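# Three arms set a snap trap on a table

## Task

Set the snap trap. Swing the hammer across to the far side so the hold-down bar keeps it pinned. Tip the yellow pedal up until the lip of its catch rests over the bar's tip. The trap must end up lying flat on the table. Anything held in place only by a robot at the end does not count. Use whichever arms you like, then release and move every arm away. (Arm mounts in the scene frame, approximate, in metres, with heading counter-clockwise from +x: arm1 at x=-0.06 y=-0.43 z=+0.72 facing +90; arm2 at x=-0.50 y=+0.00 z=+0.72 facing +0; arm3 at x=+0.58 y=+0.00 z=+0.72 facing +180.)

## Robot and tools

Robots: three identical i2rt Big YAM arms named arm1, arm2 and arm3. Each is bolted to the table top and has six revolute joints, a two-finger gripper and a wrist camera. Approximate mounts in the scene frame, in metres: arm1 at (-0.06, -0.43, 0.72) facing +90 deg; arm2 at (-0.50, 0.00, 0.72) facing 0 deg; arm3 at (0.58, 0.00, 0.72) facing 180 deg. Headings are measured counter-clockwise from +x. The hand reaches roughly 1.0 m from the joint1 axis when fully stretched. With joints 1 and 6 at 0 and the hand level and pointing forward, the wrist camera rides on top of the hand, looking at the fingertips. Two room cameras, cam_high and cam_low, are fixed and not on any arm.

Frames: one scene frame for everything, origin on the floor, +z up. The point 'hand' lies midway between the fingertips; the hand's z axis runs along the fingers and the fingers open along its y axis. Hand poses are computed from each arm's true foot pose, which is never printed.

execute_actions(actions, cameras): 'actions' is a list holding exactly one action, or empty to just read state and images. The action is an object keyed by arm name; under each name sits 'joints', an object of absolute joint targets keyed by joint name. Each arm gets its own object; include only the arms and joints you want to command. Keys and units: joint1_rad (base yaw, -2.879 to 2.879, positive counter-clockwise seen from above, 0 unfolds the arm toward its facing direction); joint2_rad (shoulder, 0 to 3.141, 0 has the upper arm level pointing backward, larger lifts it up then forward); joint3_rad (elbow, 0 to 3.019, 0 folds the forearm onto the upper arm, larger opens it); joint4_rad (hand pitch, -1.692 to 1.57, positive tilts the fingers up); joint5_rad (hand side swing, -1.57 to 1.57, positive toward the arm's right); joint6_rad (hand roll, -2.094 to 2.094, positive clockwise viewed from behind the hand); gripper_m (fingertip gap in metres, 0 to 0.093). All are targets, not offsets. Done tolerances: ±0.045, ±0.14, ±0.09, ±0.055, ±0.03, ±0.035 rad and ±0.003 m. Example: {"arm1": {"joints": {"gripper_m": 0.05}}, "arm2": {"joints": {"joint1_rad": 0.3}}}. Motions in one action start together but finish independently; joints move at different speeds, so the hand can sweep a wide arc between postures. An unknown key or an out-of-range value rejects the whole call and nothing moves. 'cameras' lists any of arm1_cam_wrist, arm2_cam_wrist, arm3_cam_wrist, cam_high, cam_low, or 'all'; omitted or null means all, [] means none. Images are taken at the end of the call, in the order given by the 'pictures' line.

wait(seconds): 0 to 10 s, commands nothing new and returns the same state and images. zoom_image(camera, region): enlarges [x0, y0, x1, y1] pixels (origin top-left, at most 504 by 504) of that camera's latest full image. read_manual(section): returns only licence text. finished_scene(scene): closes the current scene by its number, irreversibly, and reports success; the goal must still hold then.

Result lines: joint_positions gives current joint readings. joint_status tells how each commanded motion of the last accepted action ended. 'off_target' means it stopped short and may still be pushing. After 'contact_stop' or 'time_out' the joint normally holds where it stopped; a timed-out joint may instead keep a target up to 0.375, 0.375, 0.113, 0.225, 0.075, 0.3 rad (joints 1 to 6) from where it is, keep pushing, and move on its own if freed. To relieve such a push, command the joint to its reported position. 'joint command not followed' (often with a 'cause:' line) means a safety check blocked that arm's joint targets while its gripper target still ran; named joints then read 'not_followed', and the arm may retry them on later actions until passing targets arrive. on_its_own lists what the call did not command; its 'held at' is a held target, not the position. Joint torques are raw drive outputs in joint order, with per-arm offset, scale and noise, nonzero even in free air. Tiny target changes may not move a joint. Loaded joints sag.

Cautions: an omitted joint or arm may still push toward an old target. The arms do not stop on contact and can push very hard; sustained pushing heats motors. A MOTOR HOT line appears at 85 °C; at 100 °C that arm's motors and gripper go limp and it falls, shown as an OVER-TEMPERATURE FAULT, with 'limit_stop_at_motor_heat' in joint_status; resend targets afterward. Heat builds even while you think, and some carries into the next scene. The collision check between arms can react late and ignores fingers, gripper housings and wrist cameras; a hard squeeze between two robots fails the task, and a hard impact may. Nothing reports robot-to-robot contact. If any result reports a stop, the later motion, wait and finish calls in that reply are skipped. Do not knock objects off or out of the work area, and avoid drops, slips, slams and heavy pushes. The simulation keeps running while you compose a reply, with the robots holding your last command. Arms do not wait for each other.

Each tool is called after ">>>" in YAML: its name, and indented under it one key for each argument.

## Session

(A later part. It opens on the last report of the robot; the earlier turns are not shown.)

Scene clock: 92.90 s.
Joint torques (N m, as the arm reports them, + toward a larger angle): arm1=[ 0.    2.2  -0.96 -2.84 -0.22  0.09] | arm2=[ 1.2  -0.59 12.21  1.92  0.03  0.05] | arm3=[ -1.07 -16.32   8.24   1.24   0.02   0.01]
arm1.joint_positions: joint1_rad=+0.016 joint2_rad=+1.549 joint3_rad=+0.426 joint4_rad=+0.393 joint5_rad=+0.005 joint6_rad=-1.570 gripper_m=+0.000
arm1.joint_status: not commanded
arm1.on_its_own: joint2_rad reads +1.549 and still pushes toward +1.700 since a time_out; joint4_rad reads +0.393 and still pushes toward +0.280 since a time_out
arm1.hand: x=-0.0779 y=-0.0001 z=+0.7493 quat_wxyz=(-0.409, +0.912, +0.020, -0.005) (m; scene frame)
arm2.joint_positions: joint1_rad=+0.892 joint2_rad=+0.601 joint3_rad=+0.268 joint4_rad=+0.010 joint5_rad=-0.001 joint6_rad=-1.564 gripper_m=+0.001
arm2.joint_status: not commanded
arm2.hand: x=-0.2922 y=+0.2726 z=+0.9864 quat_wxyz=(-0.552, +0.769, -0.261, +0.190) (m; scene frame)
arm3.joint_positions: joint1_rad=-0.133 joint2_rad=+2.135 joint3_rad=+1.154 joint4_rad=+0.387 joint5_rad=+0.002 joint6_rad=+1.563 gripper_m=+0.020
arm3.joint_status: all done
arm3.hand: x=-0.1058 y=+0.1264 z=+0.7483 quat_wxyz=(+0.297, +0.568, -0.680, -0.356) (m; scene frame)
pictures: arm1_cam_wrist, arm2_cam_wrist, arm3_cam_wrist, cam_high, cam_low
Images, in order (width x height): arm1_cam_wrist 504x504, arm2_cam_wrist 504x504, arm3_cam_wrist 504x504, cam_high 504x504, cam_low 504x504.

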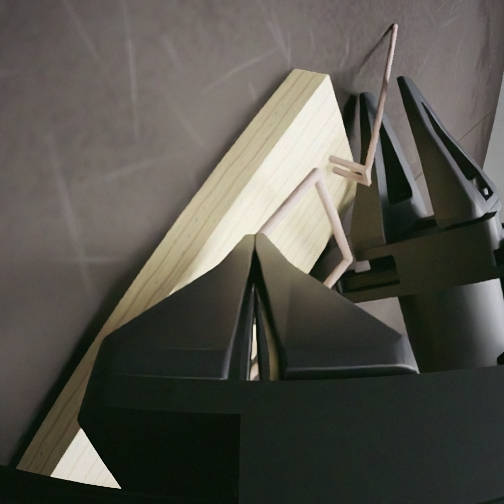

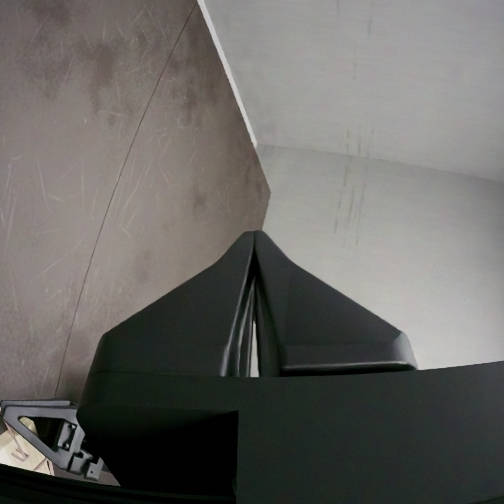

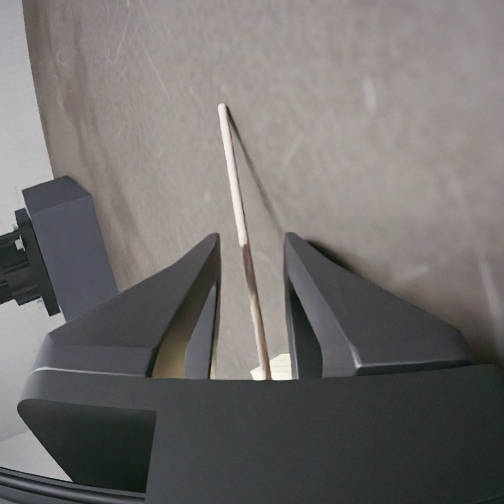

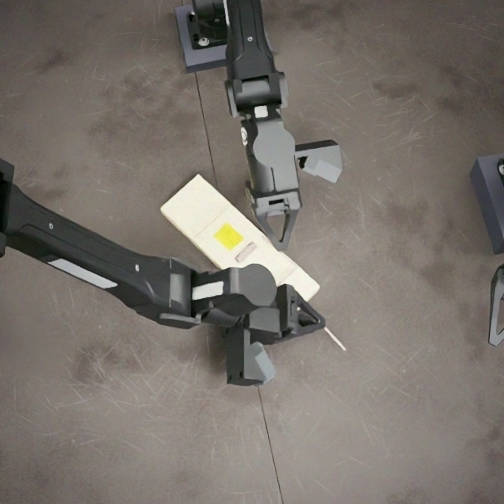

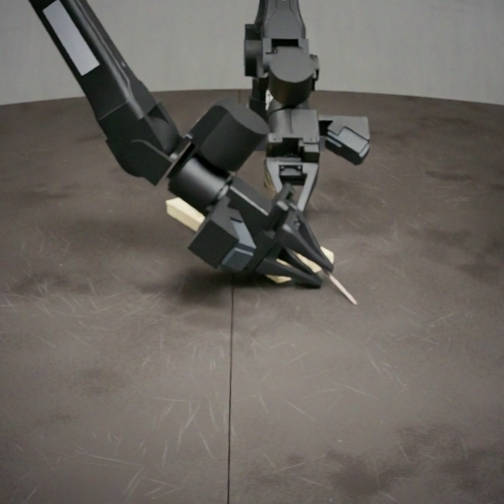

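>>> execute_actions:
  actions:
    - {"arm3":{"joints":{"joint2_rad":2.05,"joint3_rad":1.17,"joint4_rad":0.30}}}
  cameras: ["arm1_cam_wrist","cam_high","cam_low"]

Scene clock: 94.03 s.
Joint torques (N m, as the arm reports them, + toward a larger angle): arm1=[ 0.41  2.3  -1.19 -2.85 -0.14  0.05] | arm2=[ 1.22 -0.75 12.27  1.98  0.05  0.08] | arm3=[ -1.07 -18.07   7.35   1.32   0.02  -0.01]
arm1.joint_positions: joint1_rad=+0.016 joint2_rad=+1.549 joint3_rad=+0.426 joint4_rad=+0.393 joint5_rad=+0.005 joint6_rad=-1.570 gripper_m=+0.000
arm1.joint_status: not commanded
arm1.on_its_own: joint2_rad reads +1.549 and still pushes toward +1.700 since a time_out; joint4_rad reads +0.393 and still pushes toward +0.280 since a time_out
arm1.hand: x=-0.0779 y=-0.0001 z=+0.7493 quat_wxyz=(-0.409, +0.912, +0.020, -0.005) (m; scene frame)
arm2.joint_positions: joint1_rad=+0.892 joint2_rad=+0.601 joint3_rad=+0.268 joint4_rad=+0.010 joint5_rad=-0.001 joint6_rad=-1.564 gripper_m=+0.001
arm2.joint_status: not commanded
arm2.hand: x=-0.2922 y=+0.2726 z=+0.9864 quat_wxyz=(-0.552, +0.769, -0.261, +0.190) (m; scene frame)
arm3.joint_positions: joint1_rad=-0.133 joint2_rad=+2.051 joint3_rad=+1.155 joint4_rad=+0.316 joint5_rad=+0.002 joint6_rad=+1.565 gripper_m=+0.020
arm3.joint_status: all done
arm3.hand: x=-0.1095 y=+0.1275 z=+0.7910 quat_wxyz=(+0.301, +0.565, -0.678, -0.360) (m; scene frame)
pictures: arm1_cam_wrist, cam_high, cam_low
Images, in order (width x height): arm1_cam_wrist 504x504, cam_high 504x504, cam_low 504x504.

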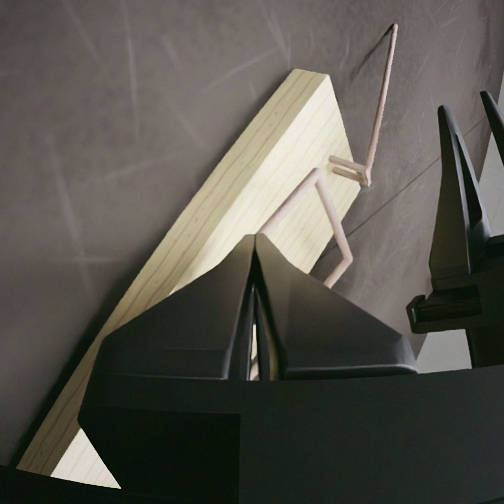

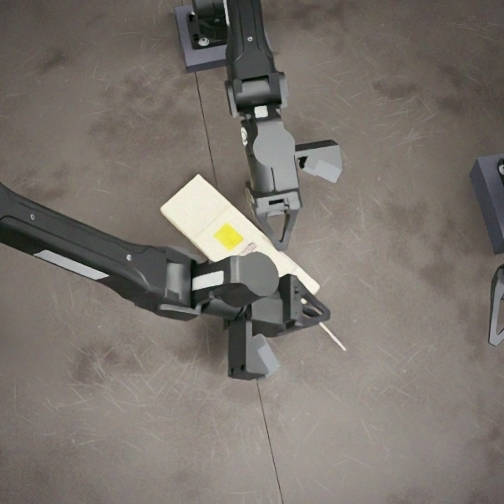

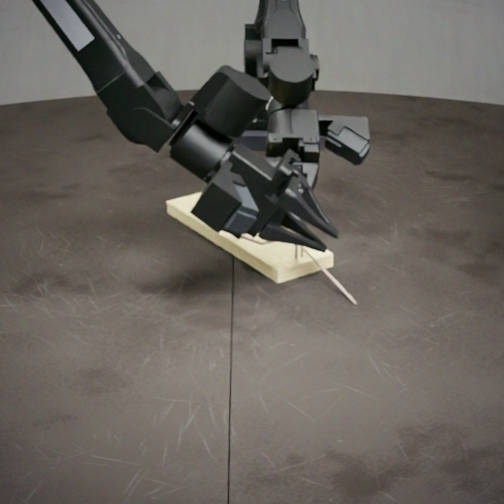

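>>> execute_actions:
  actions:
    - {"arm3":{"joints":{"joint1_rad":-0.3,"joint2_rad":1.5,"joint3_rad":0.8,"joint4_rad":0.0}},"arm2":{"joints":{"joint1_rad":0.2,"joint2_rad":1.0,"joint3_rad":0.3,"joint4_rad":0.1,"gripper_m":0.02}}}
  cameras: ["arm2_cam_wrist","cam_high","cam_low"]

>>> zoom_image:
  camera: "cam_high"
  region: [140, 160, 380, 370]

Scene clock: 95.47 s.
Joint torques (N m, as the arm reports them, + toward a larger angle): arm1=[ 0.53  2.82 -0.87 -2.5  -0.21  0.04] | arm2=[-0.17 -3.55 10.53  3.02  0.    0.05] | arm3=[ -1.38 -11.58   6.4    1.17   0.04   0.  ]
arm1.joint_positions: joint1_rad=+0.016 joint2_rad=+1.549 joint3_rad=+0.426 joint4_rad=+0.393 joint5_rad=+0.005 joint6_rad=-1.570 gripper_m=+0.000
arm1.joint_status: not commanded
arm1.on_its_own: joint2_rad reads +1.549 and still pushes toward +1.700 since a time_out; joint4_rad reads +0.393 and still pushes toward +0.280 since a time_out
arm1.hand: x=-0.0779 y=-0.0001 z=+0.7493 quat_wxyz=(-0.409, +0.912, +0.020, -0.005) (m; scene frame)
arm2.joint_positions: joint1_rad=+0.208 joint2_rad=+1.002 joint3_rad=+0.268 joint4_rad=+0.079 joint5_rad=-0.001 joint6_rad=-1.564 gripper_m=+0.020
arm2.joint_status: all done
arm2.hand: x=-0.1560 y=+0.0814 z=+0.8713 quat_wxyz=(-0.346, +0.702, -0.557, +0.278) (m; scene frame)
arm3.joint_positions: joint1_rad=-0.308 joint2_rad=+1.488 joint3_rad=+0.812 joint4_rad=+0.016 joint5_rad=+0.002 joint6_rad=+1.565 gripper_m=+0.020
arm3.joint_status: all done
arm3.hand: x=+0.0631 y=+0.1940 z=+0.9144 quat_wxyz=(+0.248, +0.515, -0.740, -0.356) (m; scene frame)
pictures: arm2_cam_wrist, cam_high, cam_low
Images, in order (width x height): arm2_cam_wrist 504x504, cam_high 504x504, cam_low 504x504.

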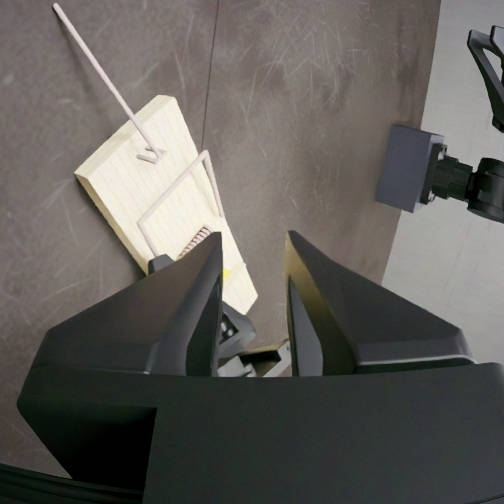

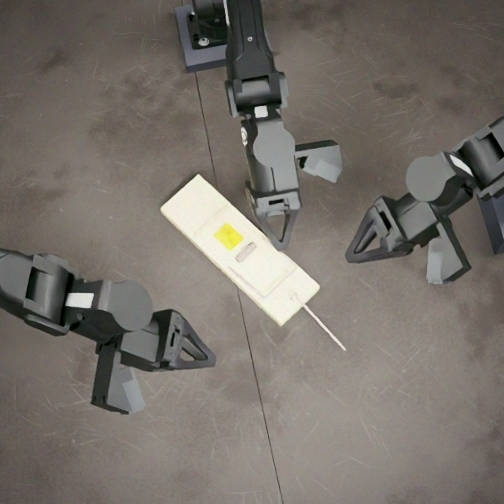

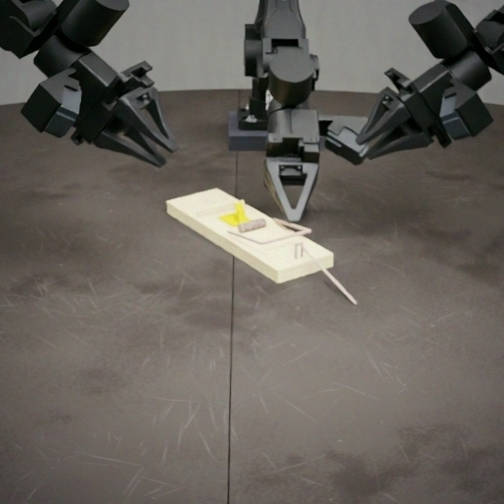

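Region (140, 160, 380, 370) of cam_high's 504x504 image, scaled by 2.100, with more detail than that image has; it fills the top 441 rows of this view, and the rest is white.

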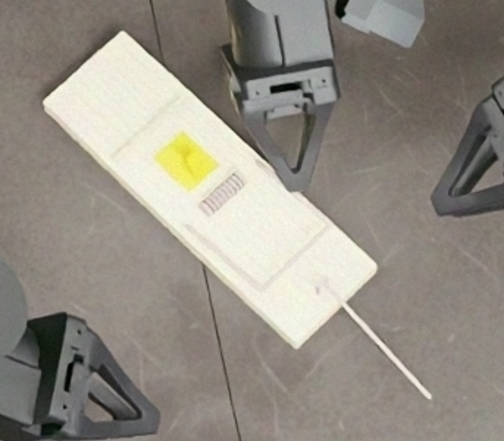

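>>> execute_actions:
  actions:
    - {"arm2":{"joints":{"joint1_rad":0.29,"joint2_rad":1.623,"joint3_rad":0.19,"joint4_rad":0.85}}}
  cameras: []

>>> execute_actions:
  actions:
    - {"arm2":{"joints":{"joint2_rad":1.955,"joint3_rad":0.24,"joint4_rad":1.16}}}
  cameras: ["arm1_cam_wrist","arm2_cam_wrist","cam_high","cam_low"]

Scene clock: 97.13 s.
Joint torques (N m, as the arm reports them, + toward a larger angle): arm1=[-0.34  2.39 -1.24 -2.79 -0.2   0.12] | arm2=[ 1.01 -5.57  2.93  3.11  0.03  0.05] | arm3=[ -1.22 -11.51   6.44   1.19   0.05   0.  ]
arm1.joint_positions: joint1_rad=+0.016 joint2_rad=+1.549 joint3_rad=+0.426 joint4_rad=+0.393 joint5_rad=+0.005 joint6_rad=-1.570 gripper_m=+0.000
arm1.joint_status: not commanded
arm1.on_its_own: joint2_rad reads +1.549 and still pushes toward +1.700 since a time_out; joint4_rad reads +0.393 and still pushes toward +0.280 since a time_out
arm1.hand: x=-0.0779 y=-0.0001 z=+0.7493 quat_wxyz=(-0.409, +0.912, +0.020, -0.005) (m; scene frame)
arm2.joint_positions: joint1_rad=+0.282 joint2_rad=+1.622 joint3_rad=+0.187 joint4_rad=+0.828 joint5_rad=-0.001 joint6_rad=-1.564 gripper_m=+0.020
arm2.joint_status: all done
arm2.hand: x=-0.1538 y=+0.1085 z=+0.7769 quat_wxyz=(-0.373, +0.714, -0.524, +0.277) (m; scene frame)
arm3.joint_positions: joint1_rad=-0.308 joint2_rad=+1.488 joint3_rad=+0.812 joint4_rad=+0.016 joint5_rad=+0.002 joint6_rad=+1.565 gripper_m=+0.020
arm3.joint_status: not commanded
arm3.hand: x=+0.0631 y=+0.1940 z=+0.9144 quat_wxyz=(+0.248, +0.515, -0.740, -0.356) (m; scene frame)
pictures: none
No camera images: the call's "cameras" was empty. Leave "cameras" out to get every camera's image.

Scene clock: 98.23 s.
Joint torques (N m, as the arm reports them, + toward a larger angle): arm1=[ 0.91  3.01 -1.09 -2.81 -0.29  0.16] | arm2=[ 1.23 -7.54  0.84  3.13  0.01  0.07] | arm3=[ -1.2  -11.54   6.43   1.2    0.05   0.  ]
arm1.joint_positions: joint1_rad=+0.016 joint2_rad=+1.549 joint3_rad=+0.426 joint4_rad=+0.393 joint5_rad=+0.005 joint6_rad=-1.570 gripper_m=+0.000
arm1.joint_status: not commanded
arm1.on_its_own: joint2_rad reads +1.549 and still pushes toward +1.700 since a time_out; joint4_rad reads +0.393 and still pushes toward +0.280 since a time_out
arm1.hand: x=-0.0779 y=-0.0001 z=+0.7493 quat_wxyz=(-0.409, +0.912, +0.020, -0.005) (m; scene frame)
arm2.joint_positions: joint1_rad=+0.282 joint2_rad=+1.957 joint3_rad=+0.231 joint4_rad=+1.137 joint5_rad=-0.001 joint6_rad=-1.564 gripper_m=+0.020
arm2.joint_status: all done
arm2.hand: x=-0.1439 y=+0.1112 z=+0.7322 quat_wxyz=(-0.380, +0.710, -0.522, +0.282) (m; scene frame)
arm3.joint_positions: joint1_rad=-0.308 joint2_rad=+1.488 joint3_rad=+0.812 joint4_rad=+0.016 joint5_rad=+0.002 joint6_rad=+1.565 gripper_m=+0.020
arm3.joint_status: not commanded
arm3.hand: x=+0.0631 y=+0.1940 z=+0.9144 quat_wxyz=(+0.248, +0.515, -0.740, -0.356) (m; scene frame)
pictures: arm1_cam_wrist, arm2_cam_wrist, cam_high, cam_low
Images, in order (width x height): arm1_cam_wrist 504x504, arm2_cam_wrist 504x504, cam_high 504x504, cam_low 504x504.

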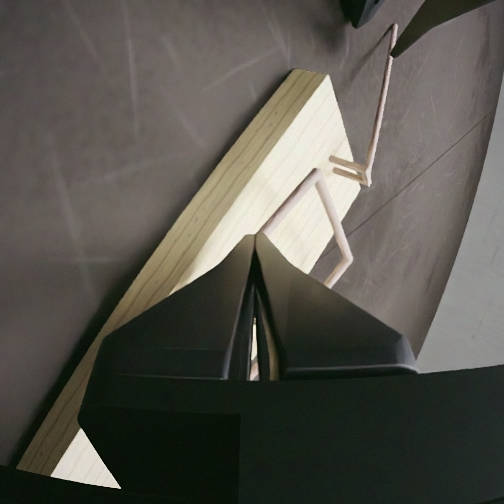

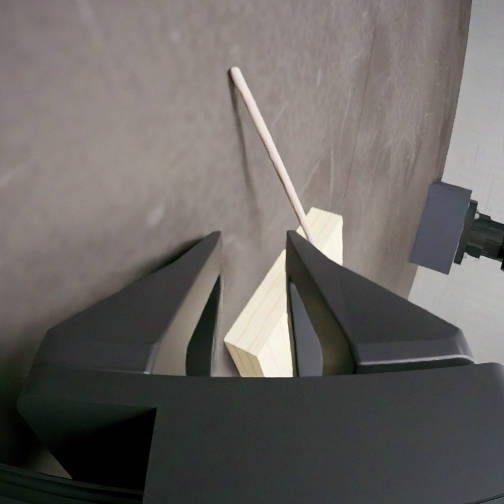

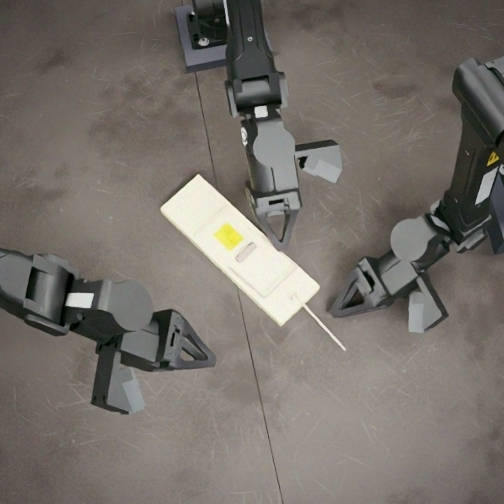

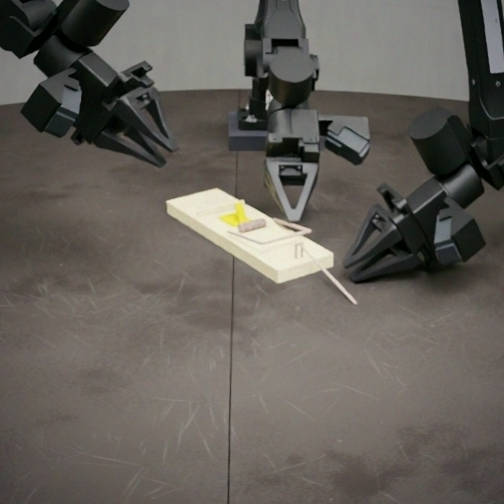

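>>> execute_actions:
  actions:
    - {"arm2":{"joints":{"joint2_rad":1.905,"joint3_rad":0.355,"joint4_rad":0.965}}}
  cameras: ["arm1_cam_wrist","arm2_cam_wrist","cam_high","cam_low"]

Scene clock: 99.33 s.
Joint torques (N m, as the arm reports them, + toward a larger angle): arm1=[ 0.95  2.7  -1.5  -2.68 -0.69  0.13] | arm2=[ 1.13 -8.    3.01  1.83  0.09  0.05] | arm3=[ -1.2  -11.53   6.45   1.2    0.04   0.  ]
arm1.joint_positions: joint1_rad=+0.016 joint2_rad=+1.549 joint3_rad=+0.432 joint4_rad=+0.393 joint5_rad=+0.017 joint6_rad=-1.571 gripper_m=+0.000
arm1.joint_status: not commanded
arm1.on_its_own: joint2_rad reads +1.549 and still pushes toward +1.700 since a time_out; joint3_rad reads +0.432 and still pushes toward +0.340 since a time_out; joint4_rad reads +0.393 and still pushes toward +0.280 since a time_out
arm1.hand: x=-0.0759 y=+0.0027 z=+0.7512 quat_wxyz=(-0.412, +0.911, +0.018, +0.000) (m; scene frame)
arm2.joint_positions: joint1_rad=+0.283 joint2_rad=+1.901 joint3_rad=+0.337 joint4_rad=+0.975 joint5_rad=-0.002 joint6_rad=-1.564 gripper_m=+0.020
arm2.joint_status: all done
arm2.hand: x=-0.1030 y=+0.1247 z=+0.7387 quat_wxyz=(-0.380, +0.711, -0.521, +0.281) (m; scene frame)
arm3.joint_positions: joint1_rad=-0.308 joint2_rad=+1.488 joint3_rad=+0.812 joint4_rad=+0.016 joint5_rad=+0.002 joint6_rad=+1.565 gripper_m=+0.020
arm3.joint_status: not commanded
arm3.hand: x=+0.0631 y=+0.1940 z=+0.9144 quat_wxyz=(+0.248, +0.515, -0.740, -0.356) (m; scene frame)
pictures: arm1_cam_wrist, arm2_cam_wrist, cam_high, cam_low
Images, in order (width x height): arm1_cam_wrist 504x504, arm2_cam_wrist 504x504, cam_high 504x504, cam_low 504x504.

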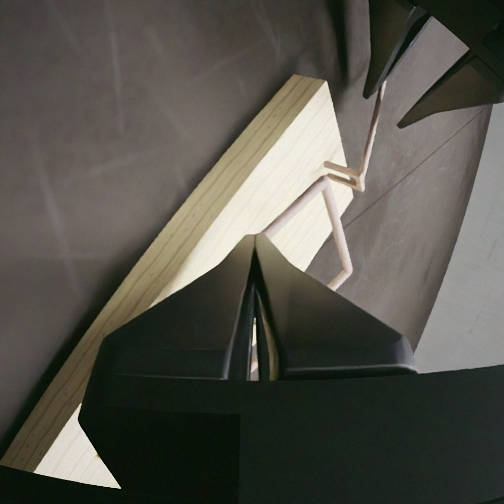

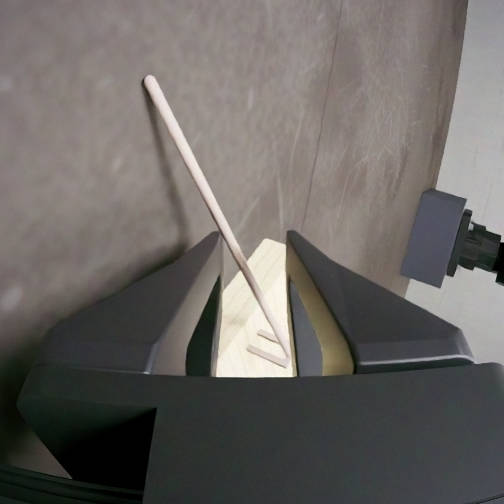

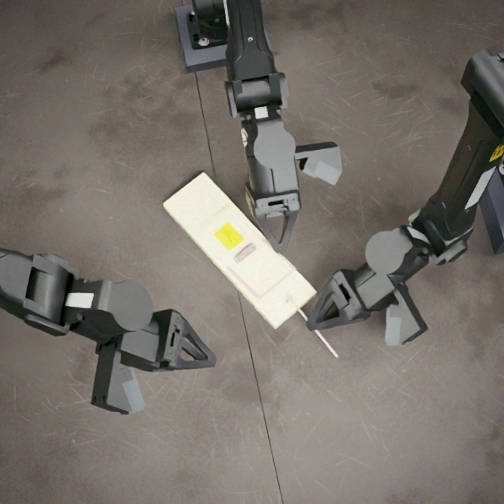

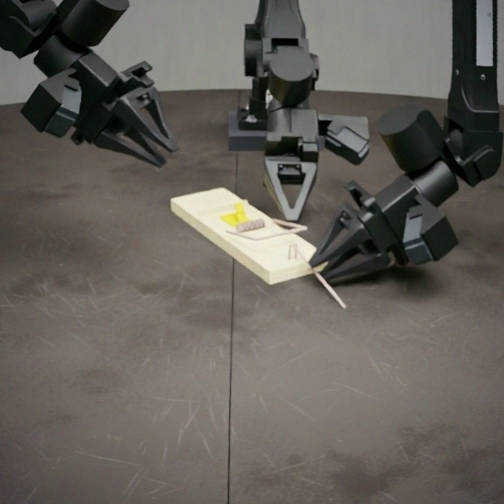

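>>> execute_actions:
  actions:
    - {"arm2":{"joints":{"joint1_rad":0.262,"joint2_rad":1.955,"joint3_rad":0.28,"joint4_rad":1.10,"joint6_rad":-1.85}},"arm3":{"joints":{"joint1_rad":-0.026,"joint2_rad":1.87,"joint3_rad":0.94,"joint4_rad":0.21,"gripper_m":0}}}

Scene clock: 102.30 s.
Joint torques (N m, as the arm reports them, + toward a larger angle): arm1=[ 1.18  3.2  -1.56 -2.59 -0.66  0.13] | arm2=[-1.01 -7.6   0.49  3.09  0.09  0.  ] | arm3=[ -2.73 -15.58   6.99   2.68   0.16   0.  ]
arm1.joint_positions: joint1_rad=+0.016 joint2_rad=+1.549 joint3_rad=+0.432 joint4_rad=+0.393 joint5_rad=+0.017 joint6_rad=-1.571 gripper_m=+0.000
arm1.joint_status: not commanded
arm1.on_its_own: joint2_rad reads +1.549 and still pushes toward +1.700 since a time_out; joint3_rad reads +0.432 and still pushes toward +0.340 since a time_out; joint4_rad reads +0.393 and still pushes toward +0.280 since a time_out
arm1.hand: x=-0.0759 y=+0.0027 z=+0.7512 quat_wxyz=(-0.412, +0.911, +0.018, +0.000) (m; scene frame)
arm2.joint_positions: joint1_rad=+0.274 joint2_rad=+1.949 joint3_rad=+0.283 joint4_rad=+1.077 joint5_rad=-0.002 joint6_rad=-1.842 gripper_m=+0.020
arm2.joint_status: all done
arm2.hand: x=-0.1239 y=+0.1143 z=+0.7310 quat_wxyz=(-0.336, +0.774, -0.421, +0.333) (m; scene frame)
arm3.joint_positions: joint1_rad=-0.017 joint2_rad=+1.873 joint3_rad=+0.923 joint4_rad=+0.191 joint5_rad=-0.001 joint6_rad=+1.565 gripper_m=+0.001
arm3.joint_status: all done
arm3.hand: x=-0.0187 y=+0.0393 z=+0.7836 quat_wxyz=(+0.269, +0.630, -0.671, -0.282) (m; scene frame)
pictures: arm1_cam_wrist, arm2_cam_wrist, arm3_cam_wrist, cam_high, cam_low
Images, in order (width x height): arm1_cam_wrist 504x504, arm2_cam_wrist 504x504, arm3_cam_wrist 504x504, cam_high 504x504, cam_low 504x504.

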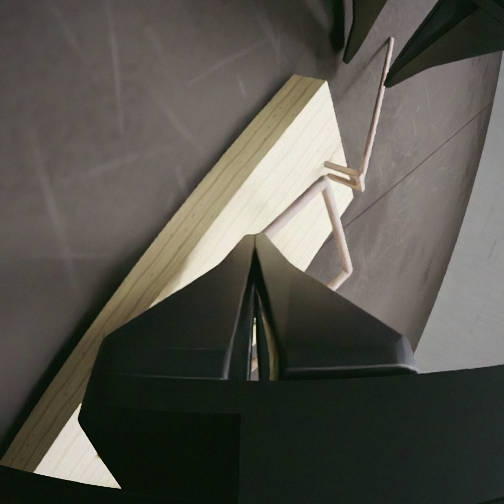

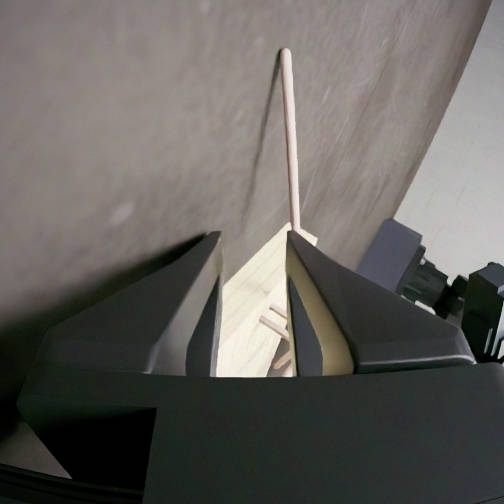

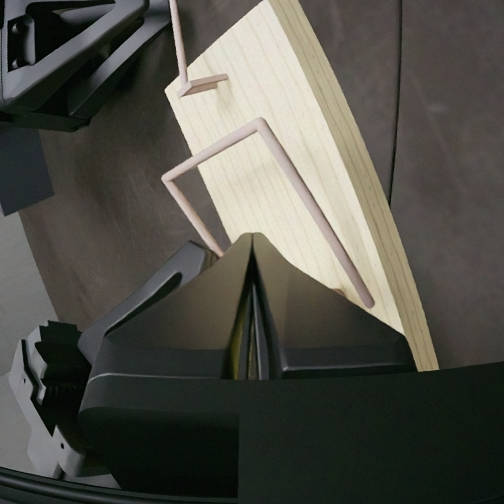

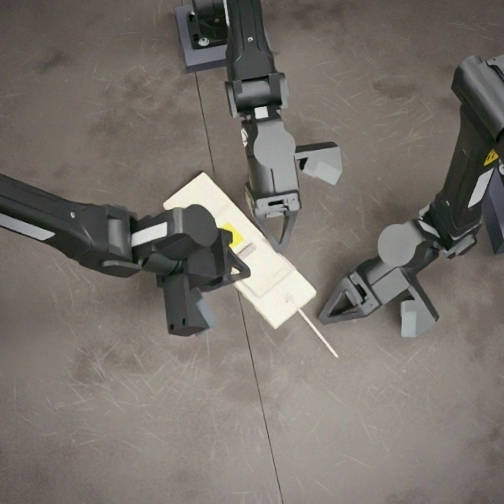

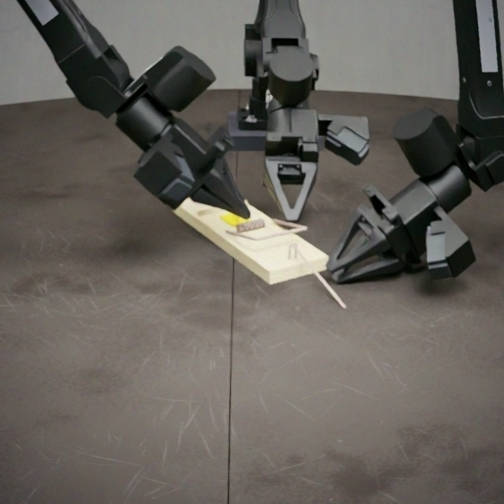

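>>> execute_actions:
  actions:
    - {"arm3":{"joints":{"joint1_rad":-0.055,"joint3_rad":0.955}}}
  cameras: []

>>> execute_actions:
  actions:
    - {"arm3":{"joints":{"joint2_rad":1.99,"joint4_rad":0.27}}}
  cameras: ["arm3_cam_wrist","cam_high","cam_low"]

Scene clock: 103.10 s.
Joint torques (N m, as the arm reports them, + toward a larger angle): arm1=[ 0.24  3.1  -1.45 -2.67 -0.66  0.14] | arm2=[-0.97 -7.79  0.48  3.13  0.07  0.04] | arm3=[ -2.3  -15.8    8.02   2.54   0.17   0.  ]
arm1.joint_positions: joint1_rad=+0.016 joint2_rad=+1.549 joint3_rad=+0.432 joint4_rad=+0.393 joint5_rad=+0.017 joint6_rad=-1.571 gripper_m=+0.000
arm1.joint_status: not commanded
arm1.on_its_own: joint2_rad reads +1.549 and still pushes toward +1.700 since a time_out; joint3_rad reads +0.432 and still pushes toward +0.340 since a time_out; joint4_rad reads +0.393 and still pushes toward +0.280 since a time_out
arm1.hand: x=-0.0759 y=+0.0027 z=+0.7512 quat_wxyz=(-0.412, +0.911, +0.018, +0.000) (m; scene frame)
arm2.joint_positions: joint1_rad=+0.274 joint2_rad=+1.949 joint3_rad=+0.283 joint4_rad=+1.077 joint5_rad=-0.002 joint6_rad=-1.842 gripper_m=+0.020
arm2.joint_status: not commanded
arm2.hand: x=-0.1239 y=+0.1143 z=+0.7310 quat_wxyz=(-0.336, +0.774, -0.421, +0.333) (m; scene frame)
arm3.joint_positions: joint1_rad=-0.050 joint2_rad=+1.873 joint3_rad=+0.923 joint4_rad=+0.191 joint5_rad=-0.001 joint6_rad=+1.565 gripper_m=+0.001
arm3.joint_status: all done
arm3.hand: x=-0.0171 y=+0.0592 z=+0.7835 quat_wxyz=(+0.264, +0.619, -0.682, -0.286) (m; scene frame)
pictures: none
No camera images: the call's "cameras" was empty. Leave "cameras" out to get every camera's image.

Scene clock: 103.93 s.
Joint torques (N m, as the arm reports them, + toward a larger angle): arm1=[ 0.82  1.08 -1.67 -2.43 -0.43  0.14] | arm2=[-0.92 -7.6   0.42  3.11  0.09  0.03] | arm3=[ -2.28 -13.15   6.72   1.9    0.1    0.  ]
arm1.joint_positions: joint1_rad=+0.016 joint2_rad=+1.566 joint3_rad=+0.433 joint4_rad=+0.391 joint5_rad=+0.010 joint6_rad=-1.576 gripper_m=+0.000
arm1.joint_status: not commanded
arm1.on_its_own: joint3_rad reads +0.433 and still pushes toward +0.340 since a time_out; joint4_rad reads +0.391 and still pushes toward +0.280 since a time_out
arm1.hand: x=-0.0769 y=+0.0009 z=+0.7444 quat_wxyz=(-0.404, +0.915, +0.021, -0.001) (m; scene frame)
arm2.joint_positions: joint1_rad=+0.274 joint2_rad=+1.949 joint3_rad=+0.283 joint4_rad=+1.077 joint5_rad=-0.002 joint6_rad=-1.842 gripper_m=+0.020
arm2.joint_status: not commanded
arm2.hand: x=-0.1239 y=+0.1143 z=+0.7310 quat_wxyz=(-0.336, +0.774, -0.421, +0.333) (m; scene frame)
arm3.joint_positions: joint1_rad=-0.050 joint2_rad=+1.948 joint3_rad=+0.936 joint4_rad=+0.267 joint5_rad=+0.001 joint6_rad=+1.565 gripper_m=+0.000
arm3.joint_status: all done
arm3.hand: x=-0.0241 y=+0.0600 z=+0.7580 quat_wxyz=(+0.267, +0.617, -0.680, -0.291) (m; scene frame)
pictures: arm3_cam_wrist, cam_high, cam_low
Images, in order (width x height): arm3_cam_wrist 504x504, cam_high 504x504, cam_low 504x504.

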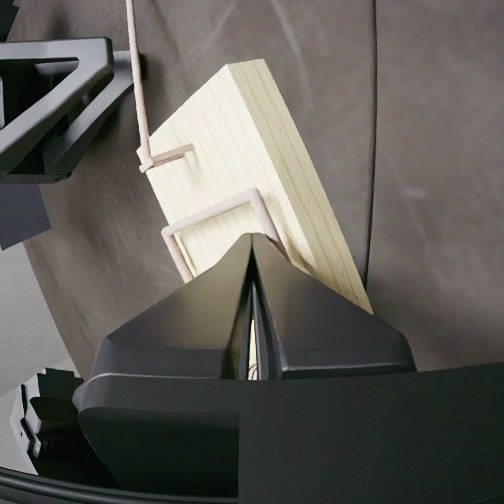

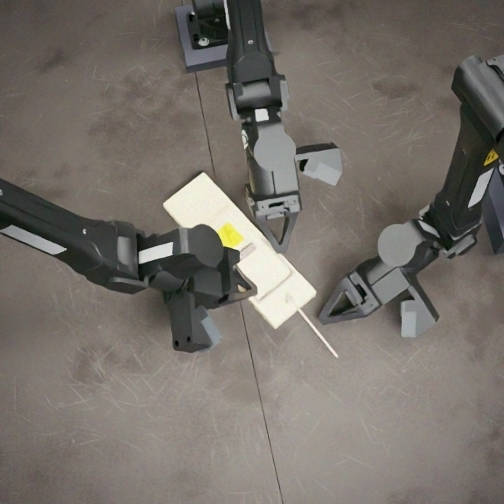

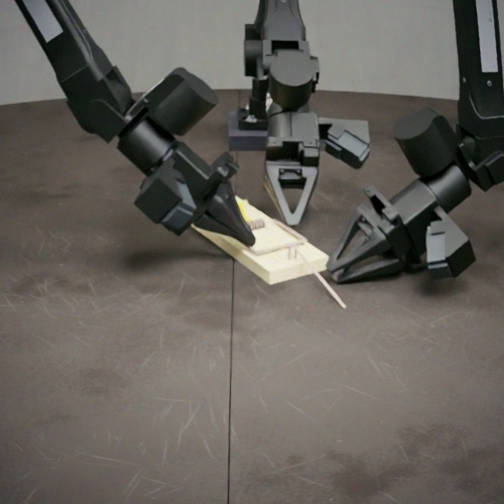

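Good; press arm3 harder and advance arm2.

>>> execute_actions:
  actions:
    - {"arm3":{"joints":{"joint2_rad":2.08,"joint3_rad":0.89,"joint4_rad":0.225}},"arm2":{"joints":{"joint2_rad":1.945,"joint3_rad":0.385,"joint4_rad":0.955}}}

Scene clock: 104.97 s.
Joint torques (N m, as the arm reports them, + toward a larger angle): arm1=[ 1.   -2.14 -1.06 -2.05  0.01  0.13] | arm2=[-0.84 -8.87  2.1   1.47  0.63  0.  ] | arm3=[-4.3  -7.97  2.66 -0.68  0.46 -0.01]
arm1.joint_positions: joint1_rad=+0.019 joint2_rad=+1.599 joint3_rad=+0.417 joint4_rad=+0.374 joint5_rad=-0.002 joint6_rad=-1.576 gripper_m=+0.000
arm1.joint_status: not commanded
arm1.on_its_own: joint4_rad reads +0.374 and still pushes toward +0.280 since a time_out
arm1.hand: x=-0.0797 y=-0.0154 z=+0.7229 quat_wxyz=(-0.373, +0.927, +0.026, -0.007) (m; scene frame)
arm2.joint_positions: joint1_rad=+0.275 joint2_rad=+1.945 joint3_rad=+0.377 joint4_rad=+0.972 joint5_rad=-0.016 joint6_rad=-1.842 gripper_m=+0.020
arm2.joint_status: all done
arm2.hand: x=-0.0908 y=+0.1272 z=+0.7289 quat_wxyz=(-0.339, +0.777, -0.419, +0.326) (m; scene frame)
arm3.joint_positions: joint1_rad=-0.028 joint2_rad=+1.964 joint3_rad=+0.922 joint4_rad=+0.284 joint5_rad=-0.009 joint6_rad=+1.565 gripper_m=+0.000
arm3.joint_status: joint4_rad off_target (ended at +0.284, target +0.225); the others done
arm3.hand: x=-0.0190 y=+0.0448 z=+0.7471 quat_wxyz=(+0.270, +0.627, -0.674, -0.281) (m; scene frame)
pictures: arm1_cam_wrist, arm2_cam_wrist, arm3_cam_wrist, cam_high, cam_low
Images, in order (width x height): arm1_cam_wrist 504x504, arm2_cam_wrist 504x504, arm3_cam_wrist 504x504, cam_high 504x504, cam_low 504x504.

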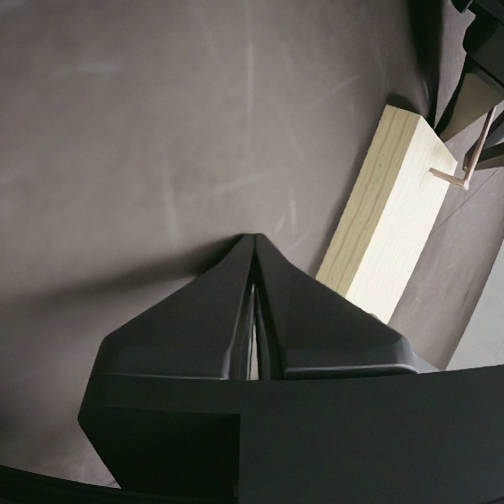

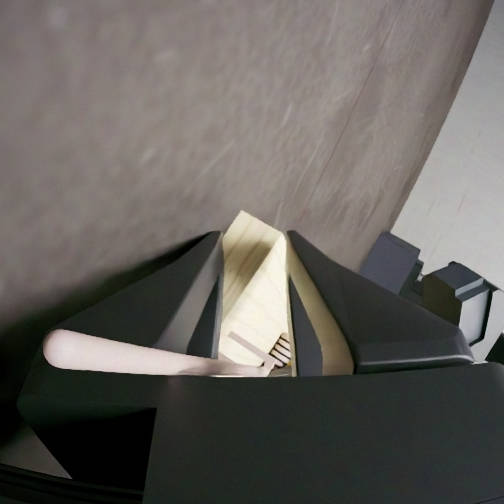

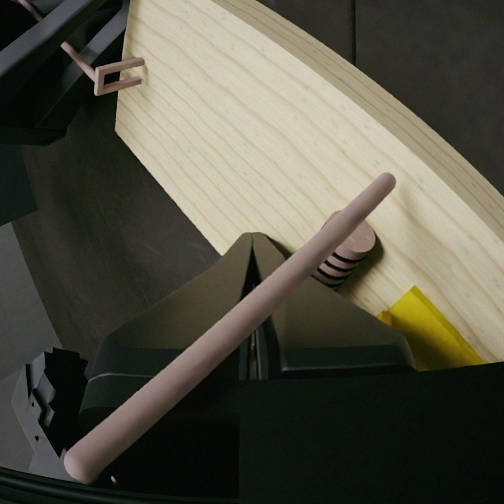

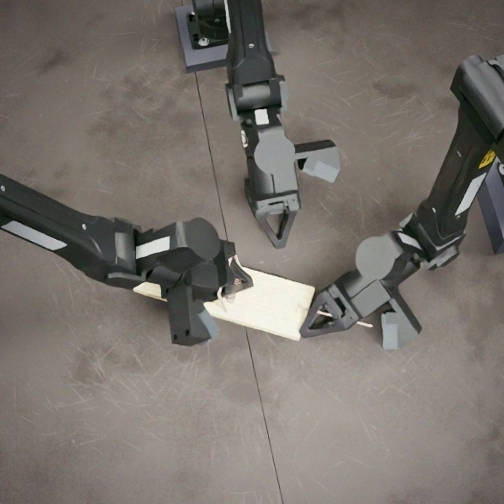

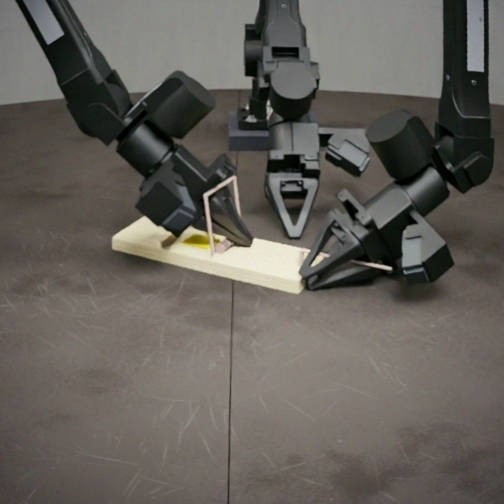

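>>> execute_actions:
  actions:
    - {"arm1":{"joints":{"joint2_rad":1.4,"joint3_rad":0.33,"joint4_rad":0.3}}}
  cameras: []

>>> execute_actions:
  actions:
    - {"arm1":{"joints":{"joint1_rad":-0.385}}}
  cameras: []

>>> execute_actions:
  actions:
    - {"arm1":{"joints":{"joint2_rad":1.474,"joint3_rad":0.51,"joint4_rad":0.225}}}
  cameras: ["arm1_cam_wrist","cam_high","cam_low"]

Scene clock: 107.30 s.
Joint torques (N m, as the arm reports them, + toward a larger angle): arm1=[ 1.15 -7.54  6.31  0.73  0.    0.16] | arm2=[-0.75 -8.62  2.1   1.52  0.62  0.02] | arm3=[-4.29 -8.    2.67 -0.68  0.45 -0.01]
arm1.joint_positions: joint1_rad=+0.019 joint2_rad=+1.397 joint3_rad=+0.322 joint4_rad=+0.311 joint5_rad=-0.002 joint6_rad=-1.576 gripper_m=+0.000
arm1.joint_status: all done
arm1.hand: x=-0.0783 y=-0.0477 z=+0.7563 quat_wxyz=(-0.394, +0.919, +0.025, -0.008) (m; scene frame)
arm2.joint_positions: joint1_rad=+0.275 joint2_rad=+1.945 joint3_rad=+0.377 joint4_rad=+0.972 joint5_rad=-0.016 joint6_rad=-1.842 gripper_m=+0.020
arm2.joint_status: not commanded
arm2.hand: x=-0.0908 y=+0.1272 z=+0.7289 quat_wxyz=(-0.339, +0.777, -0.419, +0.326) (m; scene frame)
arm3.joint_positions: joint1_rad=-0.028 joint2_rad=+1.964 joint3_rad=+0.922 joint4_rad=+0.284 joint5_rad=-0.009 joint6_rad=+1.565 gripper_m=+0.000
arm3.joint_status: not commanded
arm3.hand: x=-0.0190 y=+0.0448 z=+0.7471 quat_wxyz=(+0.270, +0.627, -0.674, -0.281) (m; scene frame)
pictures: none
No camera images: the call's "cameras" was empty. Leave "cameras" out to get every camera's image.

Scene clock: 108.37 s.
Joint torques (N m, as the arm reports them, + toward a larger angle): arm1=[-0.58 -7.43  6.09  1.13 -0.02  0.15] | arm2=[-0.9  -9.12  2.14  1.48  0.63  0.02] | arm3=[-4.29 -8.    2.67 -0.68  0.45  0.  ]
arm1.joint_positions: joint1_rad=-0.376 joint2_rad=+1.397 joint3_rad=+0.322 joint4_rad=+0.311 joint5_rad=+0.000 joint6_rad=-1.576 gripper_m=+0.000
arm1.joint_status: all done
arm1.hand: x=+0.0708 y=-0.0703 z=+0.7568 quat_wxyz=(-0.388, +0.905, -0.156, +0.070) (m; scene frame)
arm2.joint_positions: joint1_rad=+0.275 joint2_rad=+1.945 joint3_rad=+0.377 joint4_rad=+0.972 joint5_rad=-0.016 joint6_rad=-1.842 gripper_m=+0.020
arm2.joint_status: not commanded
arm2.hand: x=-0.0908 y=+0.1272 z=+0.7289 quat_wxyz=(-0.339, +0.777, -0.419, +0.326) (m; scene frame)
arm3.joint_positions: joint1_rad=-0.028 joint2_rad=+1.964 joint3_rad=+0.922 joint4_rad=+0.284 joint5_rad=-0.009 joint6_rad=+1.565 gripper_m=+0.000
arm3.joint_status: not commanded
arm3.hand: x=-0.0190 y=+0.0448 z=+0.7471 quat_wxyz=(+0.270, +0.627, -0.674, -0.281) (m; scene frame)
pictures: none
No camera images: the call's "cameras" was empty. Leave "cameras" out to get every camera's image.

Scene clock: 109.47 s.
Joint torques (N m, as the arm reports them, + toward a larger angle): arm1=[ -1.3  -10.27   7.32   1.22  -0.05   0.09] | arm2=[-0.96 -9.    2.19  1.44  0.61  0.02] | arm3=[-4.31 -7.96  2.67 -0.67  0.45 -0.01]
arm1.joint_positions: joint1_rad=-0.376 joint2_rad=+1.474 joint3_rad=+0.496 joint4_rad=+0.236 joint5_rad=+0.000 joint6_rad=-1.576 gripper_m=+0.000
arm1.joint_status: all done
arm1.hand: x=+0.0928 y=-0.0093 z=+0.7787 quat_wxyz=(-0.398, +0.901, -0.155, +0.072) (m; scene frame)
arm2.joint_positions: joint1_rad=+0.275 joint2_rad=+1.945 joint3_rad=+0.377 joint4_rad=+0.972 joint5_rad=-0.016 joint6_rad=-1.842 gripper_m=+0.020
arm2.joint_status: not commanded
arm2.hand: x=-0.0908 y=+0.1272 z=+0.7289 quat_wxyz=(-0.339, +0.777, -0.419, +0.326) (m; scene frame)
arm3.joint_positions: joint1_rad=-0.028 joint2_rad=+1.964 joint3_rad=+0.922 joint4_rad=+0.284 joint5_rad=-0.009 joint6_rad=+1.565 gripper_m=+0.000
arm3.joint_status: not commanded
arm3.hand: x=-0.0190 y=+0.0448 z=+0.7471 quat_wxyz=(+0.270, +0.627, -0.674, -0.281) (m; scene frame)
pictures: arm1_cam_wrist, cam_high, cam_low
Images, in order (width x height): arm1_cam_wrist 504x504, cam_high 504x504, cam_low 504x504.

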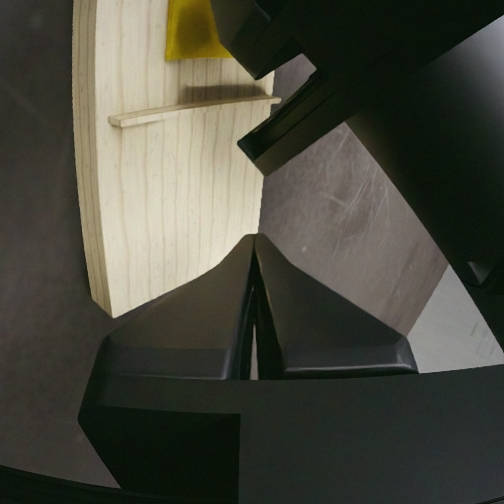

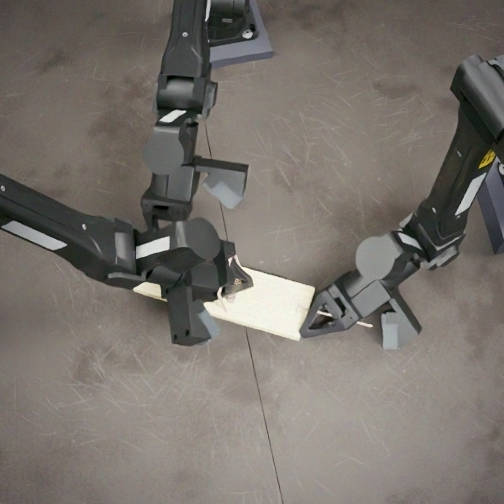

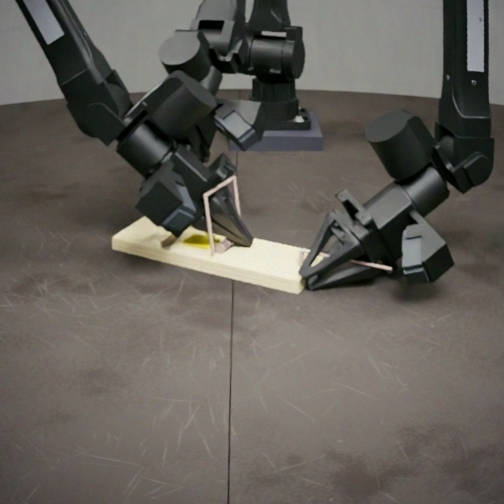

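>>> execute_actions:
  actions:
    - {"arm1":{"joints":{"joint2_rad":1.68,"joint3_rad":0.46,"joint4_rad":0.2}}}
  cameras: ["arm1_cam_wrist"]

Scene clock: 110.33 s.
Joint torques (N m, as the arm reports them, + toward a larger angle): arm1=[-1.39  0.33  3.93  0.2  -0.1   0.15] | arm2=[-0.91 -8.83  2.16  1.48  0.61  0.02] | arm3=[-4.25 -7.97  2.67 -0.68  0.47 -0.01]
arm1.joint_positions: joint1_rad=-0.376 joint2_rad=+1.552 joint3_rad=+0.478 joint4_rad=+0.235 joint5_rad=+0.001 joint6_rad=-1.576 gripper_m=+0.000
arm1.joint_status: all done
arm1.hand: x=+0.0868 y=-0.0269 z=+0.7393 quat_wxyz=(-0.354, +0.920, -0.159, +0.065) (m; scene frame)
arm2.joint_positions: joint1_rad=+0.275 joint2_rad=+1.945 joint3_rad=+0.377 joint4_rad=+0.972 joint5_rad=-0.016 joint6_rad=-1.842 gripper_m=+0.020
arm2.joint_status: not commanded
arm2.hand: x=-0.0909 y=+0.1271 z=+0.7290 quat_wxyz=(-0.339, +0.777, -0.419, +0.326) (m; scene frame)
arm3.joint_positions: joint1_rad=-0.029 joint2_rad=+1.964 joint3_rad=+0.922 joint4_rad=+0.284 joint5_rad=-0.009 joint6_rad=+1.565 gripper_m=+0.000
arm3.joint_status: not commanded
arm3.hand: x=-0.0189 y=+0.0450 z=+0.7471 quat_wxyz=(+0.271, +0.627, -0.674, -0.281) (m; scene frame)
pictures: arm1_cam_wrist
Images, in order (width x height): arm1_cam_wrist 504x504.

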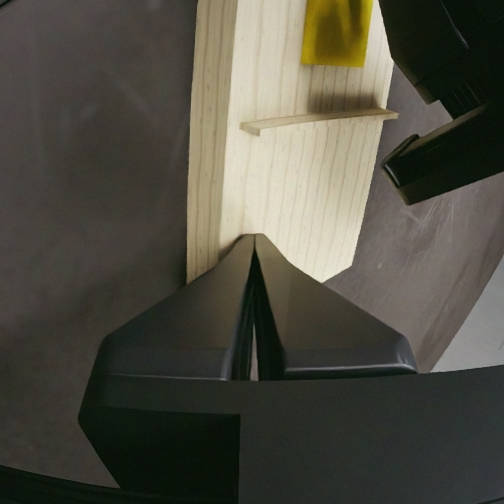

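>>> execute_actions:
  actions:
    - {"arm1":{"joints":{"joint2_rad":1.56,"joint3_rad":0.56,"joint4_rad":0.27}}}
  cameras: []

>>> execute_actions:
  actions:
    - {"arm1":{"joints":{"joint2_rad":1.75,"joint3_rad":0.52,"joint4_rad":0.25}}}
  cameras: ["arm1_cam_wrist"]

Scene clock: 117.20 s.
Joint torques (N m, as the arm reports them, + toward a larger angle): arm1=[ -1.39 -11.41   7.77   2.07  -0.13   0.16] | arm2=[-1.06 -8.86  2.14  1.49  0.65  0.03] | arm3=[-4.17 -7.98  2.67 -0.67  0.48  0.  ]
arm1.joint_positions: joint1_rad=-0.376 joint2_rad=+1.563 joint3_rad=+0.536 joint4_rad=+0.253 joint5_rad=+0.001 joint6_rad=-1.576 gripper_m=+0.000
arm1.joint_status: all done
arm1.hand: x=+0.0973 y=+0.0024 z=+0.7586 quat_wxyz=(-0.383, +0.908, -0.157, +0.070) (m; scene frame)
arm2.joint_positions: joint1_rad=+0.275 joint2_rad=+1.945 joint3_rad=+0.377 joint4_rad=+0.972 joint5_rad=-0.017 joint6_rad=-1.842 gripper_m=+0.020
arm2.joint_status: not commanded
arm2.hand: x=-0.0910 y=+0.1273 z=+0.7290 quat_wxyz=(-0.339, +0.777, -0.419, +0.326) (m; scene frame)
arm3.joint_positions: joint1_rad=-0.030 joint2_rad=+1.964 joint3_rad=+0.922 joint4_rad=+0.284 joint5_rad=-0.009 joint6_rad=+1.565 gripper_m=+0.000
arm3.joint_status: not commanded
arm3.hand: x=-0.0189 y=+0.0453 z=+0.7471 quat_wxyz=(+0.271, +0.627, -0.674, -0.281) (m; scene frame)
pictures: none
No camera images: the call's "cameras" was empty. Leave "cameras" out to get every camera's image.

Scene clock: 118.00 s.
Joint torques (N m, as the arm reports them, + toward a larger angle): arm1=[-0.72 -0.17  3.96  0.63 -0.1   0.09] | arm2=[-0.82 -9.04  2.19  1.49  0.66  0.03] | arm3=[-4.16 -7.97  2.67 -0.68  0.47  0.  ]
arm1.joint_positions: joint1_rad=-0.376 joint2_rad=+1.616 joint3_rad=+0.536 joint4_rad=+0.277 joint5_rad=+0.001 joint6_rad=-1.576 gripper_m=+0.000
arm1.joint_status: all done
arm1.hand: x=+0.0965 y=-0.0002 z=+0.7395 quat_wxyz=(-0.370, +0.913, -0.157, +0.068) (m; scene frame)
arm2.joint_positions: joint1_rad=+0.275 joint2_rad=+1.945 joint3_rad=+0.377 joint4_rad=+0.972 joint5_rad=-0.017 joint6_rad=-1.842 gripper_m=+0.020
arm2.joint_status: not commanded
arm2.hand: x=-0.0912 y=+0.1273 z=+0.7289 quat_wxyz=(-0.339, +0.777, -0.419, +0.326) (m; scene frame)
arm3.joint_positions: joint1_rad=-0.030 joint2_rad=+1.964 joint3_rad=+0.922 joint4_rad=+0.284 joint5_rad=-0.009 joint6_rad=+1.565 gripper_m=+0.000
arm3.joint_status: not commanded
arm3.hand: x=-0.0189 y=+0.0454 z=+0.7471 quat_wxyz=(+0.270, +0.627, -0.674, -0.281) (m; scene frame)
pictures: arm1_cam_wrist
Images, in order (width x height): arm1_cam_wrist 504x504.

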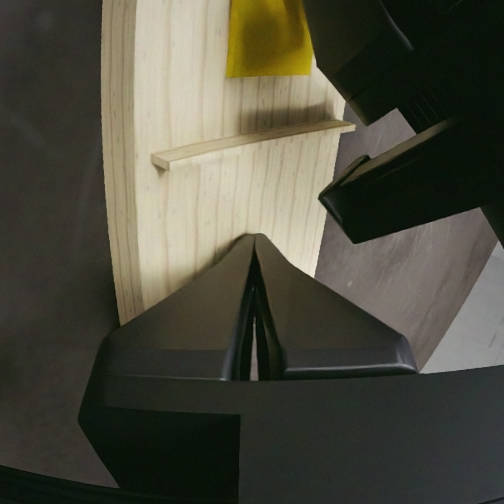

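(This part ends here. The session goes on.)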